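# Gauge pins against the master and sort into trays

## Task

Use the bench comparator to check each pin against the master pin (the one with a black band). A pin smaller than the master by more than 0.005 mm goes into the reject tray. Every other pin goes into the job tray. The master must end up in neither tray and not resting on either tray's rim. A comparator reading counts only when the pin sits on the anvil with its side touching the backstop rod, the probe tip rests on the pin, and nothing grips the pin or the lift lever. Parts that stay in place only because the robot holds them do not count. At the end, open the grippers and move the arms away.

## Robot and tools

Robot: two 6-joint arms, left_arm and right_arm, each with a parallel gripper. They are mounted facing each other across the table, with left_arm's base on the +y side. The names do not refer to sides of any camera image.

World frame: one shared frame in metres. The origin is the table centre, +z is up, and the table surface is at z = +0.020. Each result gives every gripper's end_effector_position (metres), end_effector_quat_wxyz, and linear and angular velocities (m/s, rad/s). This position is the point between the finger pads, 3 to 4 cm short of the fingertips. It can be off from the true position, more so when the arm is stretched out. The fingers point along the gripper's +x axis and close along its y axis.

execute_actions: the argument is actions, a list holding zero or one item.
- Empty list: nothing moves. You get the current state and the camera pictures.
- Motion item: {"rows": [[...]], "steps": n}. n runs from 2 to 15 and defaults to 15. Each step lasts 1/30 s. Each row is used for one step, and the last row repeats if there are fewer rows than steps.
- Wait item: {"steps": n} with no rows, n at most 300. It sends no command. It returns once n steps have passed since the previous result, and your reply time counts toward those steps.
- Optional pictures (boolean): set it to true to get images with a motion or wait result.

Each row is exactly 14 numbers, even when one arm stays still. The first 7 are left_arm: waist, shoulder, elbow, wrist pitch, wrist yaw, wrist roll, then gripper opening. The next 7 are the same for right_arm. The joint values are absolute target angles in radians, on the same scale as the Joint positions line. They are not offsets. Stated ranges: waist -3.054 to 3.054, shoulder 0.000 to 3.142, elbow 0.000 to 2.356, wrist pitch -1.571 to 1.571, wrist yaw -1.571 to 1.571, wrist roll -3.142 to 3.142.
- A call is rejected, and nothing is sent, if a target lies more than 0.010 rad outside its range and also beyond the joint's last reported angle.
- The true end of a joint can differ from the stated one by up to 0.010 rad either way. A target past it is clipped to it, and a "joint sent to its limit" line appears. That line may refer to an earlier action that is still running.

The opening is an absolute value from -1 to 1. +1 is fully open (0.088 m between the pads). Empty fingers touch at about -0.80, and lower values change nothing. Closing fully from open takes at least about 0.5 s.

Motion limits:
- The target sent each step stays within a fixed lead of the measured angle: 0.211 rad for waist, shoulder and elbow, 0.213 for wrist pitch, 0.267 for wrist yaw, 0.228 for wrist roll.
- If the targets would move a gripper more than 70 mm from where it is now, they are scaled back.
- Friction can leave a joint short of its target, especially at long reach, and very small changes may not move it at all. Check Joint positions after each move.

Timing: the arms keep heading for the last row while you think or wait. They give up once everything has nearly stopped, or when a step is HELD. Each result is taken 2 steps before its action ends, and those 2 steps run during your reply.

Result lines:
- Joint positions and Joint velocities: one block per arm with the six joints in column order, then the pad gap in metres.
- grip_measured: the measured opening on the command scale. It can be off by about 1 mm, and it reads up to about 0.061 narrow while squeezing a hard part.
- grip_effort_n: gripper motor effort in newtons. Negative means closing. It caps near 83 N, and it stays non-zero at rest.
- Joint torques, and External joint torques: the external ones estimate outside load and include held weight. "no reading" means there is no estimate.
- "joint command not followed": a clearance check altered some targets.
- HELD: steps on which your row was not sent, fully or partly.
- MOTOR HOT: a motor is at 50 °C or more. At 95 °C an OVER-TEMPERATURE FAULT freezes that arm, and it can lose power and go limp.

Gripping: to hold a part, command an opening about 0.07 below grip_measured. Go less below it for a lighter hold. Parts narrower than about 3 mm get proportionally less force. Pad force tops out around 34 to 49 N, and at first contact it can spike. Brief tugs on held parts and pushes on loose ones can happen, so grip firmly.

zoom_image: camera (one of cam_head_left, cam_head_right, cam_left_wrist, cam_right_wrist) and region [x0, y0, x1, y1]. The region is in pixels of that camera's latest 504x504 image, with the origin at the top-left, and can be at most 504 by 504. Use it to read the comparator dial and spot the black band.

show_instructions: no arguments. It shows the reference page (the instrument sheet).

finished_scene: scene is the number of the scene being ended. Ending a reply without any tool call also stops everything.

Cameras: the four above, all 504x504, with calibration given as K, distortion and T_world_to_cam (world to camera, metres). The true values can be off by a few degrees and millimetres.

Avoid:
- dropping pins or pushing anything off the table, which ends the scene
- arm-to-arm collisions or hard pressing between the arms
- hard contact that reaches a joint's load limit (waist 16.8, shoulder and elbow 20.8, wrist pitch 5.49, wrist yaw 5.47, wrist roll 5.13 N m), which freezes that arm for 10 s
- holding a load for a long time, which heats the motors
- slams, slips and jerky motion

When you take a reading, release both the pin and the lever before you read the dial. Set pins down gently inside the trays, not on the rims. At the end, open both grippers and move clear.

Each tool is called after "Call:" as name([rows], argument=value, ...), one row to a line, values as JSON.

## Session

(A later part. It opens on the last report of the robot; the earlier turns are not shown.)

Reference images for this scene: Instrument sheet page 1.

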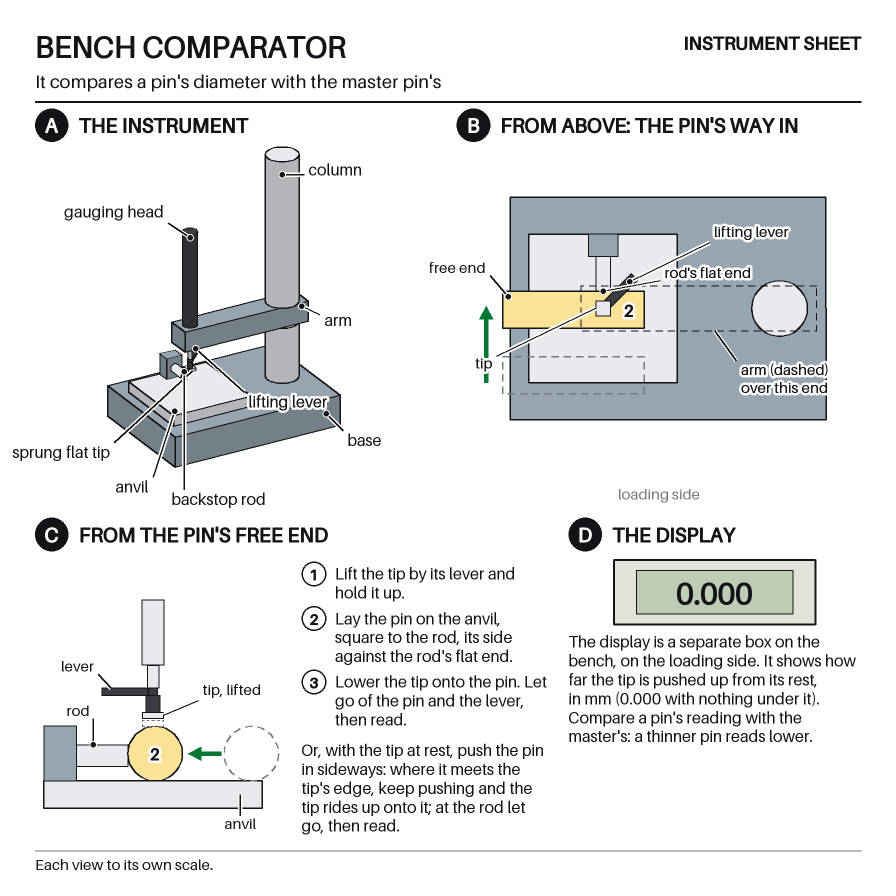

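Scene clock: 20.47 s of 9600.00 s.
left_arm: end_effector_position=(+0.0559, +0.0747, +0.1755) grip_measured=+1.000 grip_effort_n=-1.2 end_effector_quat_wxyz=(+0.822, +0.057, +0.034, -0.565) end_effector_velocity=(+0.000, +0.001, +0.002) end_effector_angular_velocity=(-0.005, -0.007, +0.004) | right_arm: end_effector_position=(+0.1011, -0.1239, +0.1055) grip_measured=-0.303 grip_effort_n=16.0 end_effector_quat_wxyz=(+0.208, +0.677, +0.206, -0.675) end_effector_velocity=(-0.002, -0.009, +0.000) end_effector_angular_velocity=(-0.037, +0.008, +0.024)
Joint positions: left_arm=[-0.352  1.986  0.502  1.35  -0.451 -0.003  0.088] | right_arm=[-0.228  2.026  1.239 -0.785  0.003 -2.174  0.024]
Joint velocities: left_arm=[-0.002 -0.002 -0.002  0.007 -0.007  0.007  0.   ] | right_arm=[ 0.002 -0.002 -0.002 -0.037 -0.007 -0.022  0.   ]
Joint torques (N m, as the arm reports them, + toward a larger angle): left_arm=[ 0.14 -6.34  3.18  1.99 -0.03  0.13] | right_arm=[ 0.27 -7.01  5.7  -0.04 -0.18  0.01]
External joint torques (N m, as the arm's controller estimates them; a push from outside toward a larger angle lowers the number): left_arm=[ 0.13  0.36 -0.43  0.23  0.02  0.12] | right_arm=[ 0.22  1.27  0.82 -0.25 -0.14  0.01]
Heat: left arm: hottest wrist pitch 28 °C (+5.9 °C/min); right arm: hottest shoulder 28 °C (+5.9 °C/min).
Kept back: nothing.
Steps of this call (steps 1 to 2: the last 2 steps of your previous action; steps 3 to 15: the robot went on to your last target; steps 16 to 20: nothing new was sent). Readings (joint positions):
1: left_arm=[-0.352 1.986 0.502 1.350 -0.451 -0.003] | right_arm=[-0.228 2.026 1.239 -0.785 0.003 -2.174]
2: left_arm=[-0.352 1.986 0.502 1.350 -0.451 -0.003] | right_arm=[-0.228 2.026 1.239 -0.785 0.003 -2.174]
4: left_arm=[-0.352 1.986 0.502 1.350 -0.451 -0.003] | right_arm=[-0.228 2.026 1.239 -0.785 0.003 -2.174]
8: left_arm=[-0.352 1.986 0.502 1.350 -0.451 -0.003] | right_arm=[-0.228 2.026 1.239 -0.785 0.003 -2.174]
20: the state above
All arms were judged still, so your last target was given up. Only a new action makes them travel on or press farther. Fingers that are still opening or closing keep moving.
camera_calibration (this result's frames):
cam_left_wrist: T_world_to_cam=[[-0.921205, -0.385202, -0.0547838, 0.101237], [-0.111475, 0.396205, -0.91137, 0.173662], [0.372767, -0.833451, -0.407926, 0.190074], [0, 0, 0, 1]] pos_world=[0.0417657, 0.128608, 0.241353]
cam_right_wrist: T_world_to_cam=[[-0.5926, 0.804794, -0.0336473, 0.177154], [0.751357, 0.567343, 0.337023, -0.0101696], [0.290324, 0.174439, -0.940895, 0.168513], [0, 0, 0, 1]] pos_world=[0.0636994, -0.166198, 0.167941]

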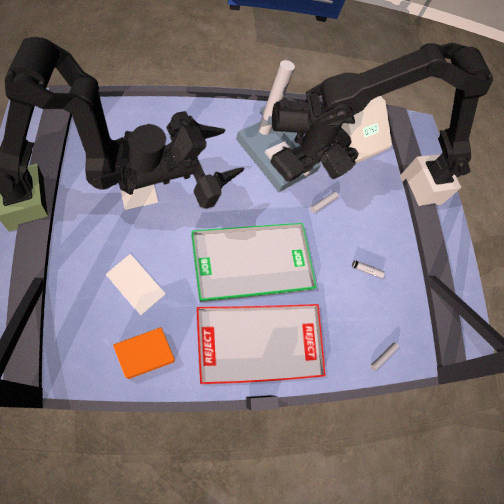

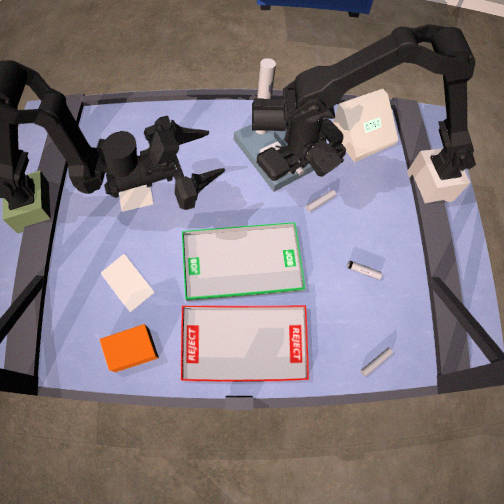

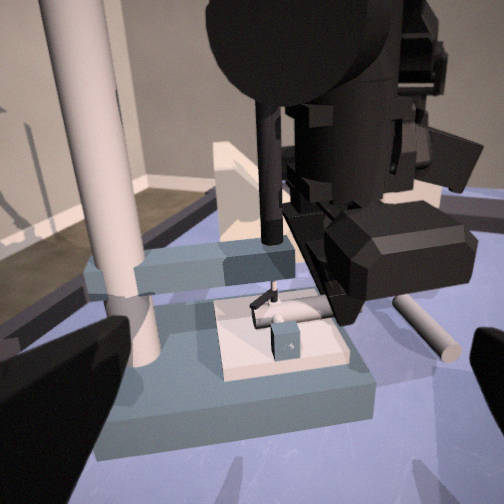

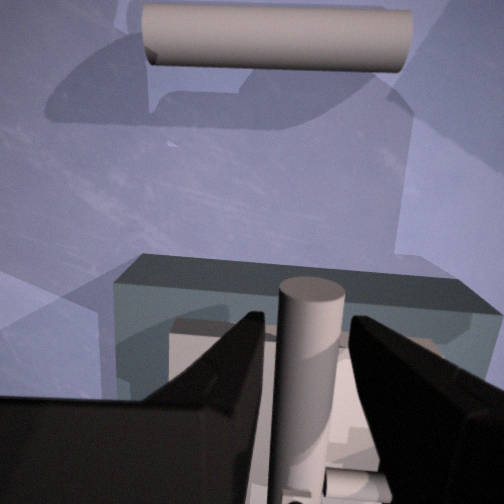

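Call:
execute_actions([
  {"rows":[[-0.35,1.96,0.5,1.35,-0.45,0,1,-0.228,2.026,1.239,-0.785,0,-2.174,-0.4],[-0.35,1.92,0.5,1.35,-0.45,0,1,-0.228,2.026,1.239,-0.785,0,-2.174,-0.44],[-0.35,1.88,0.5,1.35,-0.45,0,1,-0.228,2.026,1.239,-0.785,0,-2.174,-0.47],[-0.35,1.84,0.5,1.35,-0.45,0,1,-0.228,2.026,1.239,-0.785,0,-2.174,-0.5],[-0.35,1.8,0.5,1.35,-0.45,0,1,-0.228,2.026,1.239,-0.785,0,-2.174,-0.53],[-0.35,1.76,0.5,1.35,-0.45,0,1,-0.228,2.026,1.239,-0.785,0,-2.174,-0.58],[-0.35,1.72,0.5,1.35,-0.45,0,1,-0.228,2.026,1.239,-0.785,0,-2.174,-0.58],[-0.35,1.68,0.5,1.35,-0.45,0,1,-0.228,2.026,1.239,-0.785,0,-2.174,-0.58],[-0.35,1.64,0.5,1.35,-0.45,0,1,-0.228,2.026,1.239,-0.785,0,-2.174,-0.58],[-0.35,1.6,0.5,1.35,-0.45,0,1,-0.228,2.026,1.239,-0.785,0,-2.174,-0.58]],"steps":11},
])

Call:
execute_actions([
  {"rows":[[-0.35,1.6,0.5,1.35,-0.45,0,1,-0.232,2.017,1.228,-0.78,0,-2.177,-0.58],[-0.35,1.6,0.5,1.35,-0.45,0,1,-0.235,2.009,1.216,-0.776,0,-2.18,-0.58],[-0.35,1.6,0.5,1.35,-0.45,0,1,-0.239,1.999,1.203,-0.772,0,-2.182,-0.58],[-0.35,1.6,0.5,1.35,-0.45,0,1,-0.242,1.989,1.19,-0.767,0,-2.187,-0.58],[-0.35,1.6,0.5,1.35,-0.45,0,1,-0.246,1.979,1.176,-0.763,0,-2.192,-0.58],[-0.35,1.6,0.5,1.35,-0.45,0,1,-0.25,1.969,1.163,-0.76,0,-2.195,-0.58],[-0.35,1.6,0.5,1.35,-0.45,0,1,-0.254,1.957,1.149,-0.757,0,-2.199,-0.58],[-0.35,1.6,0.5,1.35,-0.45,0,1,-0.258,1.944,1.134,-0.757,0,-2.202,-0.58],[-0.35,1.6,0.5,1.35,-0.45,0,1,-0.262,1.929,1.119,-0.757,0,-2.207,-0.58],[-0.35,1.6,0.5,1.35,-0.45,0,1,-0.266,1.909,1.101,-0.757,0,-2.21,-0.58],[-0.35,1.6,0.5,1.35,-0.45,0,1,-0.266,1.889,1.081,-0.76,0,-2.18,-0.58],[-0.35,1.6,0.5,1.35,-0.45,0,1,-0.266,1.869,1.061,-0.76,0,-2.13,-0.58],[-0.35,1.6,0.5,1.35,-0.45,0,1,-0.266,1.845,1.041,-0.76,0,-2.06,-0.58],[-0.35,1.6,0.5,1.35,-0.45,0,1,-0.266,1.825,1.021,-0.762,0,-1.98,-0.58],[-0.35,1.6,0.5,1.35,-0.45,0,1,-0.266,1.815,1.012,-0.762,0,-1.92,-0.58]]},
])

Call:
execute_actions([
  {"rows":[[-0.35,1.6,0.5,1.35,-0.45,0,1,-0.24,1.815,1.012,-0.762,0,-1.9,-0.58],[-0.35,1.6,0.5,1.35,-0.45,0,1,-0.2,1.815,1.012,-0.762,0,-1.9,-0.58],[-0.35,1.6,0.5,1.35,-0.45,0,1,-0.14,1.815,1.012,-0.762,0,-1.9,-0.58],[-0.35,1.6,0.5,1.35,-0.45,0,1,0.485,1.815,1.012,-0.762,0,-1.9,-0.58],[-0.35,1.6,0.5,1.35,-0.45,0,1,0.485,1.815,1.012,-0.762,0,-1.9,-0.58],[-0.35,1.6,0.5,1.35,-0.45,0,1,0.485,1.815,1.012,-0.762,0,-3.1,-0.58],[-0.35,1.6,0.5,1.35,-0.45,0,1,0.485,1.815,1.012,-0.762,0,-3.1,-0.58],[-0.35,1.6,0.5,1.35,-0.45,0,1,0.485,1.815,1.012,-0.762,0,-3.1,-0.58],[-0.35,1.6,0.5,1.35,-0.45,0,1,0.485,1.84,1.06,-0.785,0,-3.1,-0.58],[-0.35,1.6,0.5,1.35,-0.45,0,1,0.485,1.87,1.11,-0.805,0,-3.1,-0.58],[-0.35,1.6,0.5,1.35,-0.45,0,1,0.485,1.9,1.16,-0.825,0,-3.1,-0.58],[-0.35,1.6,0.5,1.35,-0.45,0,1,0.485,1.93,1.21,-0.845,0,-3.1,-0.58],[-0.35,1.6,0.5,1.35,-0.45,0,1,0.485,1.96,1.26,-0.865,0,-3.1,-0.58],[-0.35,1.6,0.5,1.35,-0.45,0,1,0.485,1.99,1.31,-0.885,0,-3.1,-0.58],[-0.35,1.6,0.5,1.35,-0.45,0,1,0.485,2.02,1.36,-0.905,0,-3.1,-0.58]]},
])

Call:
execute_actions([
  {"rows":[[-0.35,1.6,0.5,1.35,-0.45,0,1,0.485,2.05,1.41,-0.925,0,-3.1,-0.58],[-0.35,1.6,0.5,1.35,-0.45,0,1,0.485,2.08,1.46,-0.945,0,-3.1,-0.58],[-0.35,1.6,0.5,1.35,-0.45,0,1,0.485,2.11,1.51,-0.965,0,-3.1,-0.58],[-0.35,1.6,0.5,1.35,-0.45,0,1,0.485,2.14,1.56,-0.985,0,-3.1,-0.58],[-0.35,1.6,0.5,1.35,-0.45,0,1,0.485,2.17,1.61,-1.005,0,-3.1,-0.58],[-0.35,1.6,0.5,1.35,-0.45,0,1,0.485,2.2,1.66,-1.025,0,-3.1,-0.58],[-0.35,1.6,0.5,1.35,-0.45,0,1,0.485,2.23,1.71,-1.045,0,-3.1,-0.58],[-0.35,1.6,0.5,1.35,-0.45,0,1,0.485,2.26,1.76,-1.065,0,-3.1,-0.58],[-0.35,1.6,0.5,1.35,-0.45,0,1,0.485,2.29,1.81,-1.085,0,-3.1,-0.58],[-0.35,1.6,0.5,1.35,-0.45,0,1,0.485,2.32,1.86,-1.105,0,-3.1,-0.58],[-0.35,1.6,0.5,1.35,-0.45,0,1,0.485,2.35,1.91,-1.125,0,-3.1,-0.58],[-0.35,1.6,0.5,1.35,-0.45,0,1,0.485,2.38,1.96,-1.145,0,-3.1,-0.58],[-0.35,1.6,0.5,1.35,-0.45,0,1,0.485,2.41,2.01,-1.165,0,-3.1,-0.58],[-0.35,1.6,0.5,1.35,-0.45,0,1,0.485,2.44,2.06,-1.18,0,-3.1,-0.58],[-0.35,1.6,0.5,1.35,-0.45,0,1,0.485,2.47,2.11,-1.195,0,-3.1,-0.58]]},
])

Call:
execute_actions([
  {"rows":[[-0.35,1.6,0.5,1.35,-0.45,0,1,0.485,2.5,2.16,-1.205,0,-3.1,-0.58],[-0.35,1.6,0.5,1.35,-0.45,0,1,0.485,2.53,2.21,-1.215,0,-3.1,-0.58],[-0.35,1.6,0.5,1.35,-0.45,0,1,0.485,2.56,2.26,-1.22,0,-3.1,-0.58],[-0.35,1.6,0.5,1.35,-0.45,0,1,0.485,2.585,2.3,-1.22,0,-3.1,-0.58],[-0.35,1.6,0.5,1.35,-0.45,0,1,0.485,2.605,2.33,-1.22,0,-3.1,-0.58],[-0.35,1.6,0.5,1.35,-0.45,0,1,0.485,2.62,2.34,-1.22,0,-3.1,-0.58],[-0.35,1.6,0.5,1.35,-0.45,0,1,0.485,2.63,2.34,-1.22,0,-3.1,-0.58]]},
], pictures=true)

Scene clock: 21.57 s of 9600.00 s.
left_arm: end_effector_position=(+0.0563, +0.0796, +0.2652) grip_measured=+1.000 grip_effort_n=-1.2 end_effector_quat_wxyz=(+0.823, -0.043, -0.023, -0.566) end_effector_velocity=(+0.005, +0.083, +0.483) end_effector_angular_velocity=(-1.266, +0.129, -0.002) | right_arm: end_effector_position=(+0.1011, -0.1241, +0.1055) grip_measured=-0.515 grip_effort_n=-83.5 end_effector_quat_wxyz=(+0.208, +0.677, +0.206, -0.675) end_effector_velocity=(-0.000, -0.005, +0.000) end_effector_angular_velocity=(-0.022, +0.008, +0.005)
Joint positions: left_arm=[-0.352  1.754  0.501  1.349 -0.451 -0.003  0.088] | right_arm=[-0.228  2.026  1.239 -0.785  0.003 -2.174  0.014]
Joint velocities: left_arm=[-0.007 -1.258 -0.002  0.007 -0.007 -0.022  0.   ] | right_arm=[-0.002 -0.002 -0.002 -0.022 -0.007 -0.007 -0.   ]
Joint torques (N m, as the arm reports them, + toward a larger angle): left_arm=[ 0.14 -8.36  4.5   1.96  0.04  0.13] | right_arm=[ 0.05 -7.21  5.35 -0.05 -0.18  0.01]
External joint torques (N m, as the arm's controller estimates them; a push from outside toward a larger angle lowers the number): left_arm=[ 0.13 -2.59  0.16  0.36  0.02  0.12] | right_arm=[ 0.05  0.99  0.52 -0.26 -0.14  0.01]
Heat: left arm: hottest wrist pitch 28 °C (+5.6 °C/min); right arm: hottest shoulder 28 °C (+5.6 °C/min).
Steps of this call (steps 1 to 24: nothing new was sent; steps 25 to 33: the first 9 steps of this action). Readings (joint positions):
25: left_arm=[-0.352 1.986 0.502 1.350 -0.451 -0.003] | right_arm=[-0.228 2.026 1.239 -0.785 0.003 -2.174]
26: left_arm=[-0.352 1.980 0.502 1.349 -0.451 -0.003] | right_arm=[-0.228 2.026 1.239 -0.785 0.003 -2.174]
28: left_arm=[-0.352 1.946 0.501 1.344 -0.451 -0.003] | right_arm=[-0.228 2.026 1.239 -0.785 0.003 -2.174]
32: left_arm=[-0.352 1.796 0.501 1.348 -0.451 -0.003] | right_arm=[-0.228 2.026 1.239 -0.785 0.003 -2.174]
33: the state above

Scene clock: 22.07 s of 9600.00 s.
left_arm: end_effector_position=(+0.0575, +0.0932, +0.3212) grip_measured=+1.000 grip_effort_n=-1.2 end_effector_quat_wxyz=(+0.818, -0.108, -0.060, -0.562) end_effector_velocity=(-0.002, +0.000, +0.005) end_effector_angular_velocity=(-0.020, +0.006, -0.011) | right_arm: end_effector_position=(+0.1112, -0.1571, +0.1113) grip_measured=-0.515 grip_effort_n=-83.5 end_effector_quat_wxyz=(+0.191, +0.681, +0.187, -0.682) end_effector_velocity=(+0.008, -0.141, +0.059) end_effector_angular_velocity=(+0.014, +0.000, -1.123)
Joint positions: left_arm=[-0.352  1.607  0.502  1.351 -0.451 -0.003  0.088] | right_arm=[-0.262  1.911  1.095 -0.761  0.001 -2.156  0.014]
Joint velocities: left_arm=[-0.002 -0.007  0.002  0.007  0.007 -0.007  0.   ] | right_arm=[-0.046 -0.593 -0.559 -0.022 -0.007  1.077  0.   ]
Joint torques (N m, as the arm reports them, + toward a larger angle): left_arm=[ 0.15 -7.7   4.96  1.74  0.08  0.14] | right_arm=[ 0.05 -8.16  4.41  0.01 -0.12  0.18]
External joint torques (N m, as the arm's controller estimates them; a push from outside toward a larger angle lowers the number): left_arm=[ 0.16 -2.1  -0.32  0.12  0.    0.12] | right_arm=[-0.23 -0.39 -0.53 -0.2  -0.03  0.23]
Heat: left arm: hottest wrist pitch 28 °C (+5.4 °C/min); right arm: hottest shoulder 28 °C (+5.4 °C/min).
Steps of this call (steps 1 to 2: the last 2 steps of your previous action; steps 3 to 15: the first 13 steps of this action). Readings (joint positions):
3: left_arm=[-0.352 1.647 0.501 1.355 -0.451 -0.003] | right_arm=[-0.228 2.026 1.239 -0.785 0.003 -2.174]
4: left_arm=[-0.352 1.626 0.502 1.357 -0.451 -0.003] | right_arm=[-0.228 2.025 1.238 -0.785 0.003 -2.174]
6: left_arm=[-0.352 1.609 0.502 1.357 -0.451 -0.003] | right_arm=[-0.230 2.016 1.226 -0.774 0.001 -2.176]
10: left_arm=[-0.352 1.608 0.502 1.351 -0.451 -0.003] | right_arm=[-0.243 1.984 1.178 -0.764 0.001 -2.189]
15: the state above

Scene clock: 22.57 s of 9600.00 s.
left_arm: end_effector_position=(+0.0575, +0.0932, +0.3212) grip_measured=+1.000 grip_effort_n=-1.2 end_effector_quat_wxyz=(+0.818, -0.108, -0.060, -0.562) end_effector_velocity=(+0.002, +0.002, -0.001) end_effector_angular_velocity=(+0.015, -0.019, +0.014) | right_arm: end_effector_position=(-0.0653, -0.1985, +0.1257) grip_measured=-0.515 grip_effort_n=-83.5 end_effector_quat_wxyz=(+0.447, +0.549, +0.445, -0.548) end_effector_velocity=(-0.559, -0.027, +0.054) end_effector_angular_velocity=(+0.098, +0.055, +3.223)
Joint positions: left_arm=[-0.352  1.607  0.502  1.351 -0.451 -0.003  0.088] | right_arm=[ 0.314  1.888  1.131 -0.816  0.002 -2.405  0.014]
Joint velocities: left_arm=[ 0.002 -0.007 -0.007 -0.007 -0.007  0.022  0.   ] | right_arm=[ 1.546  0.686  1.189 -0.388  0.007 -1.678 -0.   ]
Joint torques (N m, as the arm reports them, + toward a larger angle): left_arm=[ 0.14 -7.69  4.97  1.76  0.09  0.14] | right_arm=[ 0.56 -5.96  6.92 -0.3  -0.11 -0.17]
External joint torques (N m, as the arm's controller estimates them; a push from outside toward a larger angle lowers the number): left_arm=[ 0.09 -2.2  -0.21  0.18  0.02  0.12] | right_arm=[ 0.39  1.54  2.14 -0.46 -0.08 -0.17]
Heat: left arm: hottest wrist pitch 28 °C (+5.3 °C/min); right arm: hottest shoulder 28 °C (+5.3 °C/min).
Steps of this call (steps 1 to 2: the last 2 steps of your previous action; steps 3 to 15: the first 13 steps of this action). Readings (joint positions):
3: left_arm=[-0.352 1.607 0.502 1.351 -0.451 -0.003] | right_arm=[-0.262 1.854 1.045 -0.762 0.001 -2.011]
4: left_arm=[-0.352 1.607 0.502 1.351 -0.451 -0.003] | right_arm=[-0.256 1.843 1.037 -0.762 0.002 -1.977]
6: left_arm=[-0.352 1.607 0.502 1.351 -0.451 -0.003] | right_arm=[-0.207 1.831 1.029 -0.762 0.010 -1.939]
10: left_arm=[-0.352 1.607 0.502 1.351 -0.451 -0.003] | right_arm=[0.025 1.829 1.026 -0.761 0.002 -2.099]
15: the state above

Scene clock: 23.07 s of 9600.00 s.
left_arm: end_effector_position=(+0.0575, +0.0932, +0.3212) grip_measured=+1.000 grip_effort_n=-1.2 end_effector_quat_wxyz=(+0.818, -0.108, -0.060, -0.562) end_effector_velocity=(-0.004, -0.002, -0.001) end_effector_angular_velocity=(+0.005, +0.004, -0.016) | right_arm: end_effector_position=(-0.1934, -0.1338, +0.1384) grip_measured=-0.515 grip_effort_n=-83.5 end_effector_quat_wxyz=(+0.630, +0.316, +0.635, -0.316) end_effector_velocity=(-0.136, +0.160, -0.012) end_effector_angular_velocity=(+0.017, +0.023, +0.151)
Joint positions: left_arm=[-0.352  1.607  0.502  1.351 -0.451 -0.003  0.088] | right_arm=[ 0.486  2.325  1.87  -1.111 -0.003 -3.081  0.014]
Joint velocities: left_arm=[-0.007  0.002  0.002 -0.007  0.007 -0.007  0.   ] | right_arm=[-0.002  0.891  1.497 -0.579 -0.007 -0.154 -0.   ]
Joint torques (N m, as the arm reports them, + toward a larger angle): left_arm=[ 0.14 -7.73  4.98  1.76  0.08  0.14] | right_arm=[-0.09 -8.48  7.45 -0.28  0.09 -0.17]
External joint torques (N m, as the arm's controller estimates them; a push from outside toward a larger angle lowers the number): left_arm=[ 0.17 -2.27 -0.25  0.18  0.    0.12] | right_arm=[-0.1   2.18  2.03 -0.47  0.09 -0.17]
Heat: left arm: hottest wrist pitch 28 °C (+5.2 °C/min); right arm: hottest shoulder 28 °C (+5.2 °C/min).
Steps of this call (steps 1 to 2: the last 2 steps of your previous action; steps 3 to 15: the first 13 steps of this action). Readings (joint positions):
3: left_arm=[-0.352 1.607 0.502 1.351 -0.451 -0.003] | right_arm=[0.441 1.969 1.274 -0.872 -0.004 -2.592]
4: left_arm=[-0.352 1.607 0.502 1.351 -0.451 -0.003] | right_arm=[0.465 1.998 1.325 -0.891 -0.005 -2.656]
6: left_arm=[-0.352 1.607 0.502 1.351 -0.451 -0.003] | right_arm=[0.486 2.056 1.424 -0.930 -0.005 -2.781]
10: left_arm=[-0.352 1.607 0.502 1.351 -0.451 -0.003] | right_arm=[0.486 2.174 1.621 -1.010 -0.003 -3.005]
15: the state above

Scene clock: 23.57 s of 9600.00 s.
left_arm: end_effector_position=(+0.0575, +0.0932, +0.3212) grip_measured=+1.000 grip_effort_n=-1.2 end_effector_quat_wxyz=(+0.818, -0.108, -0.060, -0.562) end_effector_velocity=(-0.002, -0.000, -0.000) end_effector_angular_velocity=(-0.005, +0.005, -0.011) | right_arm: end_effector_position=(-0.2345, -0.0855, +0.1157) grip_measured=-0.515 grip_effort_n=-83.5 end_effector_quat_wxyz=(+0.618, +0.318, +0.652, -0.305) end_effector_velocity=(+0.007, -0.001, -0.029) end_effector_angular_velocity=(-0.046, -0.048, -0.015)
Joint positions: left_arm=[-0.352  1.607  0.502  1.351 -0.451 -0.003  0.088] | right_arm=[ 0.486  2.62   2.318 -1.217 -0.003 -3.095  0.014]
Joint velocities: left_arm=[-0.002  0.002 -0.002  0.007  0.007 -0.007  0.   ] | right_arm=[-0.007  0.076  0.032 -0.022  0.007  0.007 -0.   ]
Joint torques (N m, as the arm reports them, + toward a larger angle): left_arm=[ 0.15 -7.7   4.99  1.76  0.08  0.14] | right_arm=[ -0.07 -10.5    8.31  -0.15   0.09  -0.17]
External joint torques (N m, as the arm's controller estimates them; a push from outside toward a larger angle lowers the number): left_arm=[ 0.15 -2.25 -0.21  0.19  0.    0.12] | right_arm=[ 0.05  2.46  2.25 -0.47  0.07 -0.17]
Heat: left arm: hottest wrist pitch 28 °C (+5.1 °C/min); right arm: hottest shoulder 28 °C (+5.1 °C/min).
Steps of this call (steps 1 to 2: the last 2 steps of your previous action; steps 3 to 15: the first 13 steps of this action). Readings (joint positions):
3: left_arm=[-0.352 1.607 0.502 1.351 -0.451 -0.003] | right_arm=[0.486 2.414 2.019 -1.164 -0.003 -3.091]
4: left_arm=[-0.352 1.607 0.502 1.351 -0.451 -0.003] | right_arm=[0.486 2.444 2.069 -1.178 -0.003 -3.092]
6: left_arm=[-0.352 1.607 0.502 1.351 -0.451 -0.003] | right_arm=[0.486 2.503 2.167 -1.198 -0.003 -3.094]
10: left_arm=[-0.352 1.607 0.502 1.351 -0.451 -0.003] | right_arm=[0.486 2.588 2.294 -1.209 -0.003 -3.095]
15: the state above
camera_calibration (this result's frames):
cam_left_wrist: T_world_to_cam=[[-0.920128, -0.372633, 0.120457, 0.0602743], [-0.142642, 0.0324382, -0.989243, 0.359985], [0.364717, -0.927412, -0.0830004, 0.169164], [0, 0, 0, 1]] pos_world=[0.0451122, 0.167667, 0.362892]
cam_right_wrist: T_world_to_cam=[[-0.765892, -0.642354, -0.0281276, -0.21731], [-0.601786, 0.700744, 0.383159, -0.094491], [-0.226414, 0.310385, -0.923254, 0.15721], [0, 0, 0, 1]] pos_world=[-0.187705, -0.122172, 0.175238]

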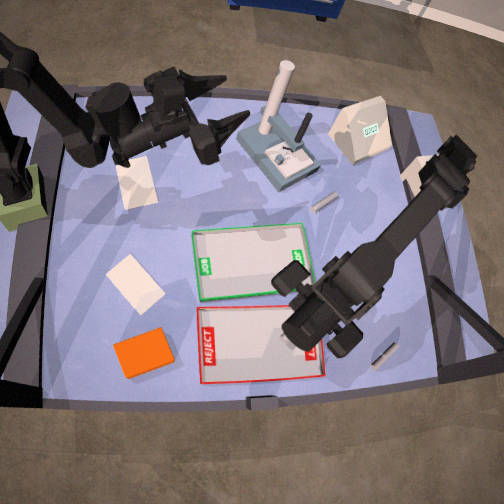

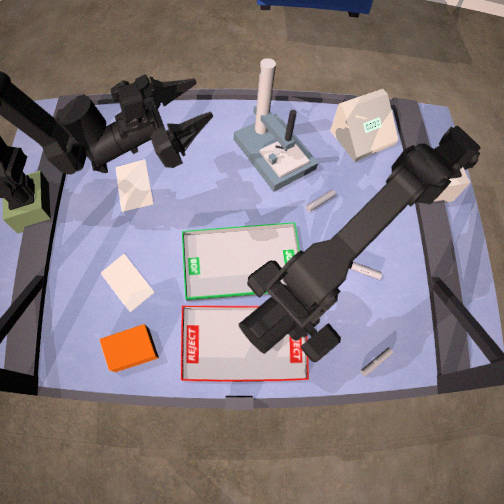

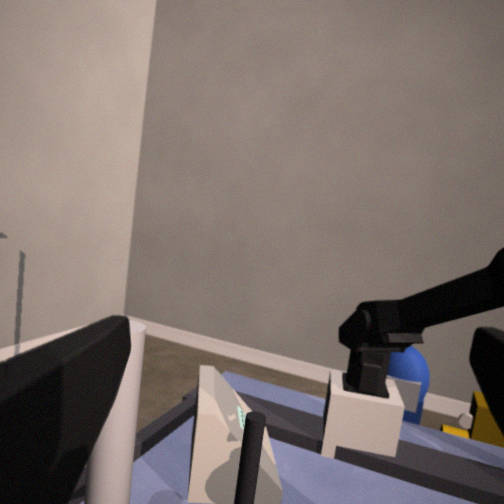

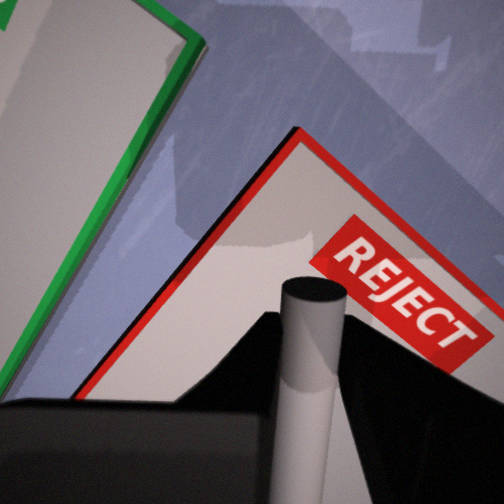

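Call:
execute_actions([
  {"rows":[[-0.35,1.6,0.5,1.35,-0.45,0,1,0.49,2.638,2.335,-1.215,0,-3.1,-0.58],[-0.35,1.6,0.5,1.35,-0.45,0,1,0.495,2.646,2.335,-1.21,0,-3.1,-0.58],[-0.35,1.6,0.5,1.35,-0.45,0,1,0.495,2.654,2.335,-1.205,0,-3.1,-0.58],[-0.35,1.6,0.5,1.35,-0.45,0,1,0.495,2.662,2.335,-1.2,0,-3.1,-0.58],[-0.35,1.6,0.5,1.35,-0.45,0,1,0.495,2.67,2.335,-1.195,0,-3.1,-0.58],[-0.35,1.6,0.5,1.35,-0.45,0,1,0.495,2.677,2.335,-1.19,0,-3.1,-0.58],[-0.35,1.6,0.5,1.35,-0.45,0,1,0.495,2.683,2.335,-1.187,0,-3.1,-0.58],[-0.35,1.6,0.5,1.35,-0.45,0,1,0.495,2.688,2.335,-1.184,0,-3.1,-0.58],[-0.35,1.6,0.5,1.35,-0.45,0,1,0.495,2.692,2.335,-1.182,0,-3.1,-0.58],[-0.35,1.6,0.5,1.35,-0.45,0,1,0.495,2.696,2.335,-1.18,0,-3.1,-0.58],[-0.35,1.6,0.5,1.35,-0.45,0,1,0.495,2.699,2.335,-1.18,0,-3.1,-0.58],[-0.35,1.6,0.5,1.35,-0.45,0,1,0.495,2.702,2.335,-1.18,0,-3.1,-0.58]]},
])

Call:
execute_actions([
  {"steps":10},
], pictures=true)

Scene clock: 24.17 s of 9600.00 s.
left_arm: end_effector_position=(+0.0575, +0.0932, +0.3212) grip_measured=+1.000 grip_effort_n=-0.7 end_effector_quat_wxyz=(+0.818, -0.108, -0.060, -0.562) end_effector_velocity=(+0.002, +0.001, -0.002) end_effector_angular_velocity=(+0.005, +0.008, +0.008) | right_arm: end_effector_position=(-0.2374, -0.0873, +0.0832) grip_measured=-0.515 grip_effort_n=-83.5 end_effector_quat_wxyz=(+0.629, +0.311, +0.643, -0.307) end_effector_velocity=(+0.005, -0.008, -0.050) end_effector_angular_velocity=(-0.076, -0.036, -0.009)
Joint positions: left_arm=[-0.352  1.607  0.502  1.351 -0.451 -0.003  0.088] | right_arm=[ 0.493  2.691  2.326 -1.186 -0.003 -3.095  0.014]
Joint velocities: left_arm=[ 0.002 -0.002 -0.002 -0.007 -0.007 -0.007  0.   ] | right_arm=[-0.002  0.1   -0.002  0.022 -0.022  0.007 -0.   ]
Joint torques (N m, as the arm reports them, + toward a larger angle): left_arm=[ 0.16 -7.71  4.99  1.76  0.09  0.14] | right_arm=[  0.34 -10.72   7.15   0.12   0.09  -0.17]
External joint torques (N m, as the arm's controller estimates them; a push from outside toward a larger angle lowers the number): left_arm=[ 0.12 -2.25 -0.19  0.18  0.02  0.13] | right_arm=[ 0.32  2.63  1.1  -0.16  0.08 -0.17]
Heat: left arm: hottest wrist pitch 28 °C (+5.0 °C/min); right arm: hottest shoulder 29 °C (+7.4 °C/min).
Steps of this call (steps 1 to 2: the last 2 steps of your previous action; steps 3 to 5: the robot went on to your last target; steps 6 to 18: the first 13 steps of this action). Readings (joint positions):
6: left_arm=[-0.352 1.607 0.502 1.351 -0.451 -0.003] | right_arm=[0.486 2.623 2.325 -1.218 -0.003 -3.095]
7: left_arm=[-0.352 1.607 0.502 1.351 -0.451 -0.003] | right_arm=[0.486 2.624 2.325 -1.218 -0.003 -3.095]
9: left_arm=[-0.352 1.607 0.502 1.351 -0.451 -0.003] | right_arm=[0.488 2.630 2.326 -1.213 -0.003 -3.095]
13: left_arm=[-0.352 1.607 0.502 1.351 -0.451 -0.003] | right_arm=[0.491 2.658 2.326 -1.196 -0.003 -3.095]
18: the state above

Scene clock: 24.50 s of 9600.00 s.
left_arm: end_effector_position=(+0.0575, +0.0932, +0.3212) grip_measured=+1.000 grip_effort_n=-1.2 end_effector_quat_wxyz=(+0.818, -0.108, -0.060, -0.562) end_effector_velocity=(+0.000, +0.001, -0.002) end_effector_angular_velocity=(+0.010, -0.002, +0.016) | right_arm: end_effector_position=(-0.2374, -0.0872, +0.0809) grip_measured=-0.515 grip_effort_n=-83.5 end_effector_quat_wxyz=(+0.629, +0.311, +0.642, -0.308) end_effector_velocity=(-0.003, +0.004, +0.001) end_effector_angular_velocity=(+0.012, +0.020, +0.005)
Joint positions: left_arm=[-0.352  1.607  0.502  1.351 -0.451 -0.003  0.088] | right_arm=[ 0.493  2.696  2.326 -1.182 -0.003 -3.095  0.014]
Joint velocities: left_arm=[-0.007 -0.002 -0.002 -0.007 -0.022  0.007  0.   ] | right_arm=[-0.002 -0.002 -0.002  0.022 -0.007 -0.007 -0.   ]
Joint torques (N m, as the arm reports them, + toward a larger angle): left_arm=[ 0.14 -7.7   5.02  1.76  0.09  0.14] | right_arm=[  0.34 -10.3    7.07   0.06   0.09  -0.17]
External joint torques (N m, as the arm's controller estimates them; a push from outside toward a larger angle lowers the number): left_arm=[ 0.15 -2.21 -0.18  0.17  0.01  0.13] | right_arm=[ 0.34  2.24  1.4  -0.22  0.08 -0.17]
Heat: left arm: hottest wrist pitch 28 °C (+4.9 °C/min); right arm: hottest shoulder 29 °C (+7.3 °C/min).
Kept back: nothing.
Steps of this call (steps 1 to 2: the last 2 steps of your previous action; steps 3 to 10: the robot went on to your last target). Readings (joint positions):
1: left_arm=[-0.352 1.607 0.502 1.351 -0.451 -0.003] | right_arm=[0.493 2.694 2.326 -1.185 -0.003 -3.095]
2: left_arm=[-0.352 1.607 0.502 1.351 -0.451 -0.003] | right_arm=[0.493 2.695 2.326 -1.185 -0.003 -3.095]
4: left_arm=[-0.352 1.607 0.502 1.351 -0.451 -0.003] | right_arm=[0.493 2.696 2.326 -1.184 -0.003 -3.095]
8: left_arm=[-0.352 1.607 0.502 1.351 -0.451 -0.003] | right_arm=[0.493 2.696 2.326 -1.182 -0.003 -3.095]
10: the state above
camera_calibration (this result's frames):
cam_left_wrist: T_world_to_cam=[[-0.920128, -0.372633, 0.120457, 0.0602743], [-0.142642, 0.0324382, -0.989243, 0.359985], [0.364717, -0.927412, -0.0830004, 0.169164], [0, 0, 0, 1]] pos_world=[0.0451122, 0.167667, 0.362892]
cam_right_wrist: T_world_to_cam=[[-0.761113, -0.648001, -0.0283316, -0.220954], [-0.614109, 0.70587, 0.353013, -0.0817523], [-0.208754, 0.286081, -0.935189, 0.128042], [0, 0, 0, 1]] pos_world=[-0.191647, -0.122102, 0.142343]

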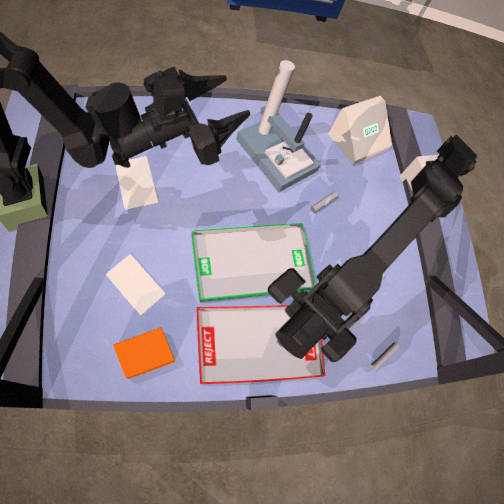

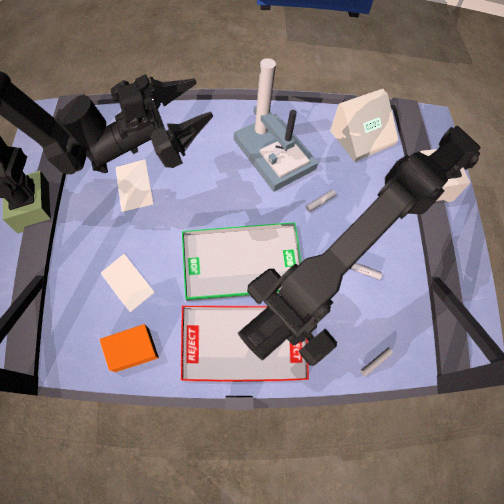

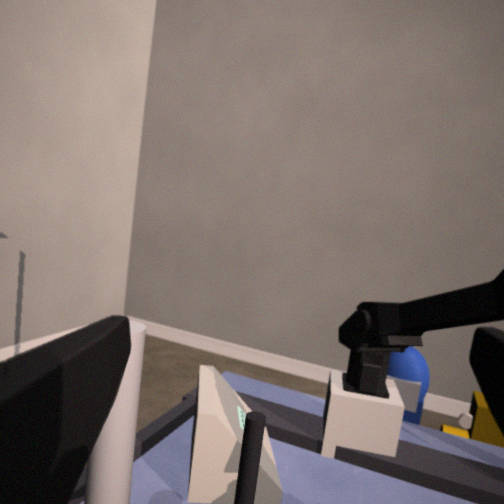

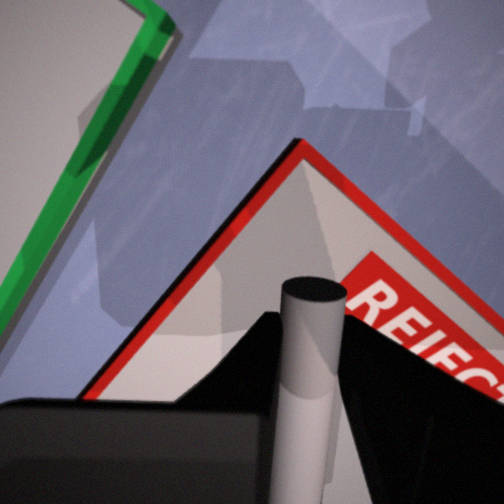

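Call:
execute_actions([
  {"rows":[[-0.35,1.6,0.5,1.35,-0.45,0,1,0.495,2.707,2.33,-1.18,0,-3.1,-0.58],[-0.35,1.6,0.5,1.35,-0.45,0,1,0.495,2.708,2.33,-1.18,0,-3.1,-0.58],[-0.35,1.6,0.5,1.35,-0.45,0,1,0.495,2.708,2.33,-1.18,0,-3.1,-0.58],[-0.35,1.6,0.5,1.35,-0.45,0,1,0.495,2.708,2.33,-1.18,0,-3.1,-0.58],[-0.35,1.6,0.5,1.35,-0.45,0,1,0.495,2.702,2.33,-1.18,0,-3.1,-0.5],[-0.35,1.6,0.5,1.35,-0.45,0,1,0.495,2.7,2.33,-1.18,0,-3.1,-0.44],[-0.35,1.6,0.5,1.35,-0.45,0,1,0.495,2.7,2.33,-1.18,0,-3.1,-0.38],[-0.35,1.6,0.5,1.35,-0.45,0,1,0.495,2.7,2.33,-1.18,0,-3.1,-0.3],[-0.35,1.6,0.5,1.35,-0.45,0,1,0.495,2.7,2.33,-1.18,0,-3.1,-0.3],[-0.35,1.6,0.5,1.35,-0.45,0,1,0.495,2.69,2.33,-1.18,0,-3.1,-0.3],[-0.35,1.6,0.5,1.35,-0.45,0,1,0.495,2.678,2.33,-1.183,0,-3.1,-0.3],[-0.35,1.6,0.5,1.35,-0.45,0,1,0.495,2.664,2.33,-1.19,0,-3.1,-0.3],[-0.35,1.6,0.5,1.35,-0.45,0,1,0.495,2.648,2.33,-1.2,0,-3.1,-0.3],[-0.35,1.6,0.5,1.35,-0.45,0,1,0.495,2.63,2.33,-1.21,0,-3.1,-0.3],[-0.35,1.6,0.5,1.35,-0.45,0,1,0.495,2.61,2.33,-1.22,0,-3.1,-0.3]]},
])

Call:
execute_actions([
  {"rows":[[-0.35,1.6,0.5,1.35,-0.45,0,1,0.495,2.58,2.3,-1.22,0,-3.1,-0.2],[-0.35,1.6,0.5,1.35,-0.45,0,1,0.5,2.55,2.26,-1.22,0,-3.1,-0.2],[-0.35,1.6,0.5,1.35,-0.45,0,1,0.52,2.52,2.21,-1.22,0,-3.05,-0.2],[-0.35,1.6,0.5,1.35,-0.45,0,1,0.56,2.49,2.16,-1.21,0,-3.0,-0.2],[-0.35,1.6,0.5,1.35,-0.45,0,1,0.6,2.46,2.11,-1.2,0,-2.95,-0.2],[-0.35,1.6,0.5,1.35,-0.45,0,1,0.65,2.43,2.06,-1.185,0,-2.9,-0.2],[-0.35,1.6,0.5,1.35,-0.45,0,1,0.7,2.4,2.01,-1.17,0,-2.85,-0.2],[-0.35,1.6,0.5,1.35,-0.45,0,1,0.75,2.37,1.96,-1.15,0,-2.8,-0.2],[-0.35,1.6,0.5,1.35,-0.45,0,1,0.8,2.345,1.91,-1.13,0,-2.75,-0.2],[-0.35,1.6,0.5,1.35,-0.45,0,1,0.84,2.32,1.86,-1.11,0,-2.7,-0.2],[-0.35,1.6,0.5,1.35,-0.45,0,1,0.88,2.295,1.81,-1.085,0,-2.65,-0.2],[-0.35,1.6,0.5,1.35,-0.45,0,1,0.905,2.275,1.76,-1.06,0,-2.62,-0.2],[-0.35,1.6,0.5,1.35,-0.45,0,1,0.92,2.258,1.728,-1.04,0,-2.62,-0.2]]},
])

Call:
execute_actions([
  {"steps":12},
], pictures=true)

Scene clock: 25.33 s of 9600.00 s.
left_arm: end_effector_position=(+0.0575, +0.0932, +0.3212) grip_measured=+1.000 grip_effort_n=-1.2 end_effector_quat_wxyz=(+0.818, -0.108, -0.060, -0.562) end_effector_velocity=(+0.000, +0.001, -0.005) end_effector_angular_velocity=(+0.015, +0.007, +0.003) | right_arm: end_effector_position=(-0.2379, -0.0867, +0.0841) grip_measured=-0.325 grip_effort_n=16.5 end_effector_quat_wxyz=(+0.628, +0.312, +0.644, -0.307) end_effector_velocity=(+0.001, -0.008, +0.063) end_effector_angular_velocity=(-0.001, +0.028, +0.010)
Joint positions: left_arm=[-0.352  1.607  0.502  1.351 -0.451 -0.003  0.088] | right_arm=[ 0.493  2.689  2.326 -1.184 -0.003 -3.096  0.023]
Joint velocities: left_arm=[-0.002  0.002 -0.007 -0.007 -0.007 -0.007  0.   ] | right_arm=[ 0.002 -0.129 -0.002 -0.11  -0.022 -0.007  0.011]
Joint torques (N m, as the arm reports them, + toward a larger angle): left_arm=[ 0.13 -7.7   4.99  1.76  0.09  0.14] | right_arm=[  0.32 -13.75   6.53  -0.31   0.08  -0.17]
External joint torques (N m, as the arm's controller estimates them; a push from outside toward a larger angle lowers the number): left_arm=[ 0.16 -2.3  -0.14  0.21  0.01  0.12] | right_arm=[ 0.21 -0.29  0.66 -0.47  0.09 -0.17]
Heat: left arm: hottest wrist pitch 28 °C (+4.7 °C/min); right arm: hottest shoulder 29 °C (+7.1 °C/min).
Steps of this call (steps 1 to 12: the robot went on to your last target; steps 13 to 25: the first 13 steps of this action). Readings (joint positions):
13: left_arm=[-0.352 1.607 0.502 1.351 -0.451 -0.003] | right_arm=[0.493 2.696 2.326 -1.182 -0.003 -3.095]
14: left_arm=[-0.352 1.607 0.502 1.351 -0.451 -0.003] | right_arm=[0.493 2.696 2.326 -1.182 -0.003 -3.095]
16: left_arm=[-0.352 1.607 0.502 1.351 -0.451 -0.003] | right_arm=[0.493 2.697 2.326 -1.182 -0.003 -3.095]
20: left_arm=[-0.352 1.607 0.502 1.351 -0.451 -0.003] | right_arm=[0.493 2.697 2.326 -1.182 -0.003 -3.096]
25: the state above

Scene clock: 25.83 s of 9600.00 s.
left_arm: end_effector_position=(+0.0575, +0.0932, +0.3212) grip_measured=+1.000 grip_effort_n=-1.2 end_effector_quat_wxyz=(+0.818, -0.108, -0.060, -0.562) end_effector_velocity=(+0.002, +0.002, +0.000) end_effector_angular_velocity=(+0.011, -0.015, +0.024) | right_arm: end_effector_position=(-0.2928, -0.2252, +0.1422) grip_measured=-0.204 grip_effort_n=16.0 end_effector_quat_wxyz=(+0.613, +0.329, +0.641, -0.324) end_effector_velocity=(-0.190, -0.563, -0.056) end_effector_angular_velocity=(-0.032, +0.074, +0.148)
Joint positions: left_arm=[-0.352  1.607  0.502  1.351 -0.451 -0.003  0.088] | right_arm=[ 0.784  2.354  1.935 -1.112  0.004 -2.75   0.029]
Joint velocities: left_arm=[-0.002 -0.007 -0.002 -0.007 -0.022  0.022  0.   ] | right_arm=[ 1.238 -0.647 -1.36   0.755 -0.022  1.092  0.   ]
Joint torques (N m, as the arm reports them, + toward a larger angle): left_arm=[ 0.15 -7.69  5.    1.76  0.09  0.14] | right_arm=[  0.09 -11.47   4.43  -0.18  -0.13   0.2 ]
External joint torques (N m, as the arm's controller estimates them; a push from outside toward a larger angle lowers the number): left_arm=[ 0.15 -2.13 -0.23  0.16  0.01  0.12] | right_arm=[ 0.4  -0.32 -0.83 -0.13 -0.13  0.2 ]
Heat: left arm: hottest wrist pitch 28 °C (+4.6 °C/min); right arm: hottest shoulder 30 °C (+9.3 °C/min).
Steps of this call (steps 1 to 2: the last 2 steps of your previous action; steps 3 to 15: the first 13 steps of this action). Readings (joint positions):
3: left_arm=[-0.352 1.607 0.502 1.351 -0.451 -0.003] | right_arm=[0.493 2.660 2.323 -1.204 -0.003 -3.096]
4: left_arm=[-0.352 1.607 0.502 1.351 -0.451 -0.003] | right_arm=[0.493 2.640 2.310 -1.206 -0.003 -3.096]
6: left_arm=[-0.352 1.607 0.502 1.351 -0.451 -0.003] | right_arm=[0.498 2.581 2.260 -1.209 0.000 -3.072]
10: left_arm=[-0.352 1.607 0.502 1.351 -0.451 -0.003] | right_arm=[0.584 2.455 2.119 -1.189 0.005 -2.938]
15: the state above

Scene clock: 26.23 s of 9600.00 s.
left_arm: end_effector_position=(+0.0575, +0.0932, +0.3212) grip_measured=+1.000 grip_effort_n=-1.2 end_effector_quat_wxyz=(+0.818, -0.108, -0.060, -0.562) end_effector_velocity=(-0.002, -0.001, -0.004) end_effector_angular_velocity=(+0.014, +0.016, -0.014) | right_arm: end_effector_position=(-0.2940, -0.2947, +0.1291) grip_measured=-0.203 grip_effort_n=16.0 end_effector_quat_wxyz=(+0.630, +0.322, +0.628, -0.324) end_effector_velocity=(+0.013, +0.020, +0.011) end_effector_angular_velocity=(+0.012, +0.008, -0.059)
Joint positions: left_arm=[-0.352  1.607  0.502  1.351 -0.451 -0.003  0.088] | right_arm=[ 0.919  2.271  1.74  -1.044 -0.002 -2.626  0.029]
Joint velocities: left_arm=[-0.002 -0.002 -0.002 -0.022  0.007 -0.022  0.   ] | right_arm=[-0.051 -0.037 -0.017 -0.007  0.007  0.007 -0.   ]
Joint torques (N m, as the arm reports them, + toward a larger angle): left_arm=[ 0.15 -7.69  4.97  1.76  0.08  0.14] | right_arm=[  0.35 -10.18   4.61   0.06   0.02   0.18]
External joint torques (N m, as the arm's controller estimates them; a push from outside toward a larger angle lowers the number): left_arm=[ 0.15 -2.22 -0.21  0.18  0.    0.12] | right_arm=[-0.24  0.07 -0.77 -0.15  0.08  0.18]
Heat: left arm: hottest wrist pitch 28 °C (+4.6 °C/min); right arm: hottest shoulder 30 °C (+9.1 °C/min).
Kept back: nothing.
Steps of this call (steps 1 to 2: the last 2 steps of your previous action; steps 3 to 12: the robot went on to your last target). Readings (joint positions):
1: left_arm=[-0.352 1.607 0.502 1.351 -0.451 -0.003] | right_arm=[0.825 2.332 1.886 -1.088 0.003 -2.714]
2: left_arm=[-0.352 1.607 0.502 1.351 -0.451 -0.003] | right_arm=[0.863 2.311 1.840 -1.077 -0.000 -2.686]
4: left_arm=[-0.352 1.607 0.502 1.351 -0.451 -0.003] | right_arm=[0.920 2.286 1.782 -1.065 -0.005 -2.654]
8: left_arm=[-0.352 1.607 0.502 1.351 -0.451 -0.003] | right_arm=[0.935 2.276 1.746 -1.048 -0.005 -2.631]
12: the state above
camera_calibration (this result's frames):
cam_left_wrist: T_world_to_cam=[[-0.920128, -0.372633, 0.120457, 0.0602743], [-0.142642, 0.0324382, -0.989243, 0.359985], [0.364717, -0.927412, -0.0830004, 0.169164], [0, 0, 0, 1]] pos_world=[0.0451122, 0.167667, 0.362892]
cam_right_wrist: T_world_to_cam=[[-0.787616, -0.615375, -0.0312166, -0.394902], [-0.589061, 0.73714, 0.331106, 0.0324201], [-0.180743, 0.279172, -0.943077, 0.227829], [0, 0, 0, 1]] pos_world=[-0.250755, -0.330514, 0.191798]

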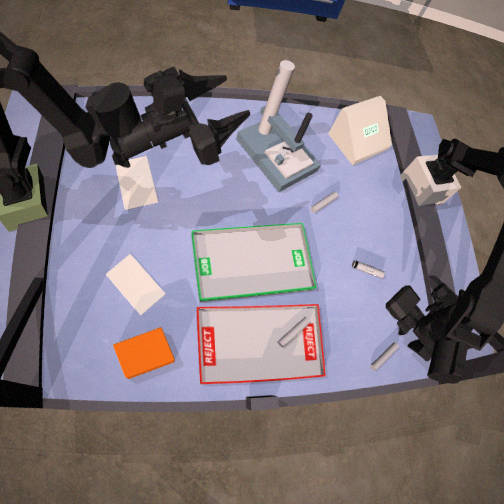

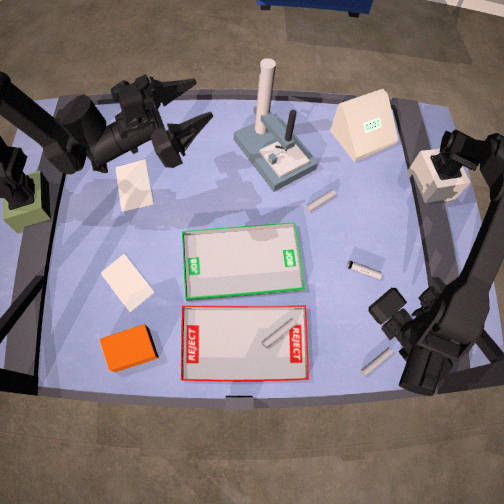

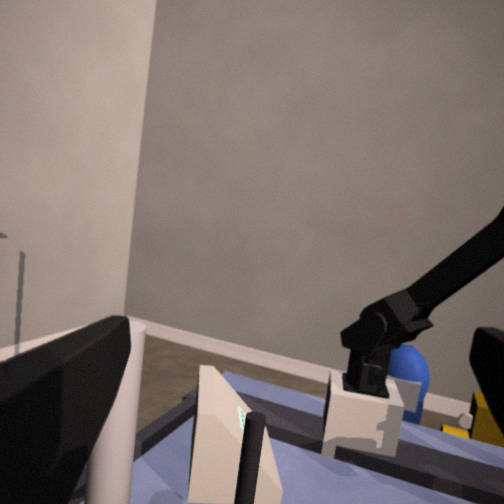

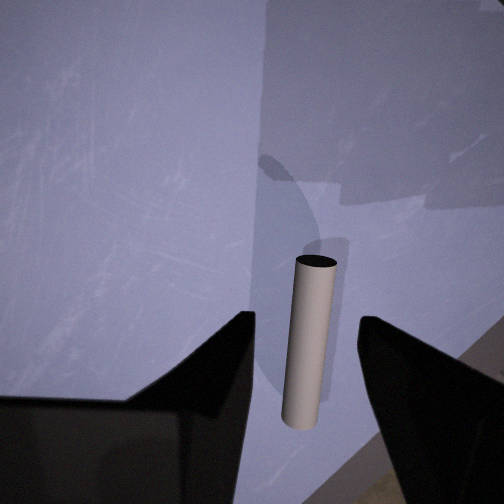

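Call:
execute_actions([
  {"rows":[[-0.35,1.6,0.5,1.35,-0.45,0,1,0.922,2.295,1.765,-1.035,0,-2.57,-0.15],[-0.35,1.6,0.5,1.35,-0.45,0,1,0.922,2.315,1.78,-1.03,0,-2.57,-0.15],[-0.35,1.6,0.5,1.35,-0.45,0,1,0.922,2.335,1.795,-1.02,0,-2.57,-0.15],[-0.35,1.6,0.5,1.35,-0.45,0,1,0.922,2.355,1.807,-1.01,0,-2.57,-0.15],[-0.35,1.6,0.5,1.35,-0.45,0,1,0.922,2.37,1.812,-1.0,0,-2.57,-0.15],[-0.35,1.6,0.5,1.35,-0.45,0,1,0.922,2.382,1.812,-0.993,0,-2.57,-0.15]],"steps":13},
], pictures=true)

Scene clock: 26.80 s of 9600.00 s.
left_arm: end_effector_position=(+0.0575, +0.0932, +0.3212) grip_measured=+1.000 grip_effort_n=-1.2 end_effector_quat_wxyz=(+0.818, -0.108, -0.060, -0.562) end_effector_velocity=(+0.000, +0.000, -0.003) end_effector_angular_velocity=(+0.009, +0.020, -0.000) | right_arm: end_effector_position=(-0.3090, -0.2872, +0.1015) grip_measured=-0.154 grip_effort_n=16.5 end_effector_quat_wxyz=(+0.621, +0.338, +0.620, -0.340) end_effector_velocity=(+0.006, -0.005, -0.053) end_effector_angular_velocity=(-0.058, -0.073, -0.010)
Joint positions: left_arm=[-0.352  1.607  0.502  1.351 -0.451 -0.003  0.088] | right_arm=[ 0.918  2.37   1.799 -1.    -0.002 -2.576  0.031]
Joint velocities: left_arm=[-0.002 -0.007 -0.002 -0.022 -0.007 -0.022  0.   ] | right_arm=[-0.002  0.12  -0.007  0.037 -0.022  0.007  0.   ]
Joint torques (N m, as the arm reports them, + toward a larger angle): left_arm=[ 0.14 -7.7   5.    1.76  0.09  0.14] | right_arm=[ 0.43 -9.32  7.32  0.12  0.02  0.19]
External joint torques (N m, as the arm's controller estimates them; a push from outside toward a larger angle lowers the number): left_arm=[ 0.14 -2.28 -0.16  0.2   0.01  0.12] | right_arm=[ 0.42  2.44  1.45 -0.11  0.05  0.19]
Heat: left arm: hottest wrist pitch 28 °C (+4.5 °C/min); right arm: hottest shoulder 30 °C (+9.0 °C/min).
Steps of this call (steps 1 to 6: the robot went on to your last target; steps 7 to 17: the first 11 steps of this action). Readings (joint positions):
7: left_arm=[-0.352 1.607 0.502 1.351 -0.451 -0.003] | right_arm=[0.918 2.269 1.740 -1.042 -0.002 -2.615]
8: left_arm=[-0.352 1.607 0.502 1.351 -0.451 -0.003] | right_arm=[0.918 2.274 1.744 -1.042 -0.002 -2.602]
10: left_arm=[-0.352 1.607 0.502 1.351 -0.451 -0.003] | right_arm=[0.918 2.295 1.767 -1.030 -0.002 -2.587]
14: left_arm=[-0.352 1.607 0.502 1.351 -0.451 -0.003] | right_arm=[0.918 2.349 1.799 -1.002 -0.002 -2.577]
17: the state above
camera_calibration (this result's frames):
cam_left_wrist: T_world_to_cam=[[-0.920128, -0.372633, 0.120457, 0.0602743], [-0.142642, 0.0324382, -0.989243, 0.359985], [0.364717, -0.927412, -0.0830004, 0.169164], [0, 0, 0, 1]] pos_world=[0.0451122, 0.167667, 0.362892]
cam_right_wrist: T_world_to_cam=[[-0.818339, -0.573968, -0.029716, -0.400725], [-0.549356, 0.76596, 0.333935, 0.0474281], [-0.168907, 0.289597, -0.942128, 0.203591], [0, 0, 0, 1]] pos_world=[-0.267486, -0.32529, 0.164063]

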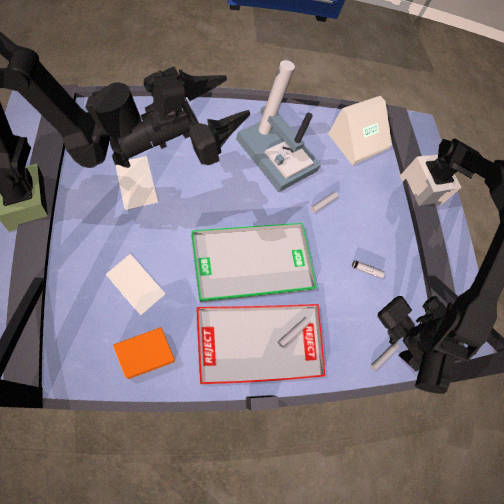

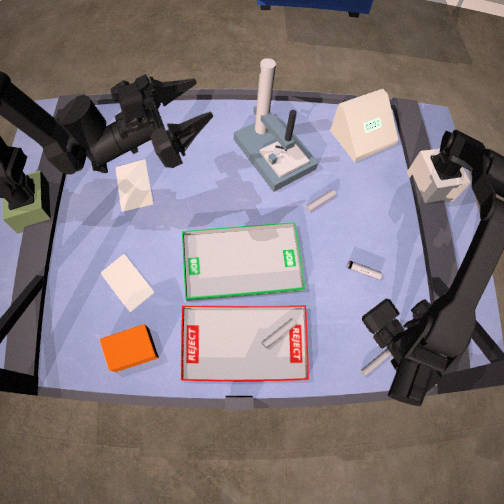

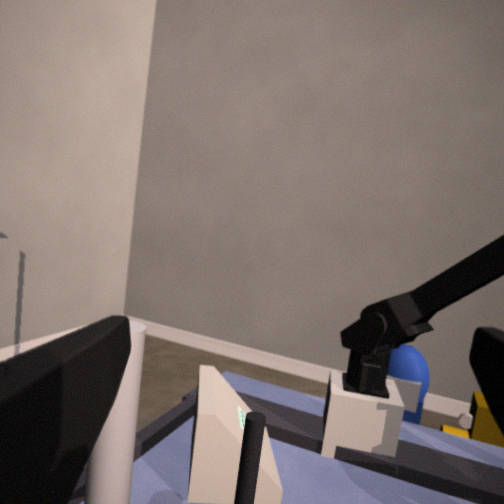

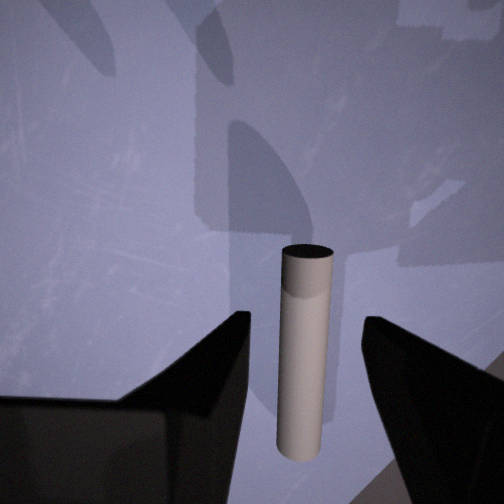

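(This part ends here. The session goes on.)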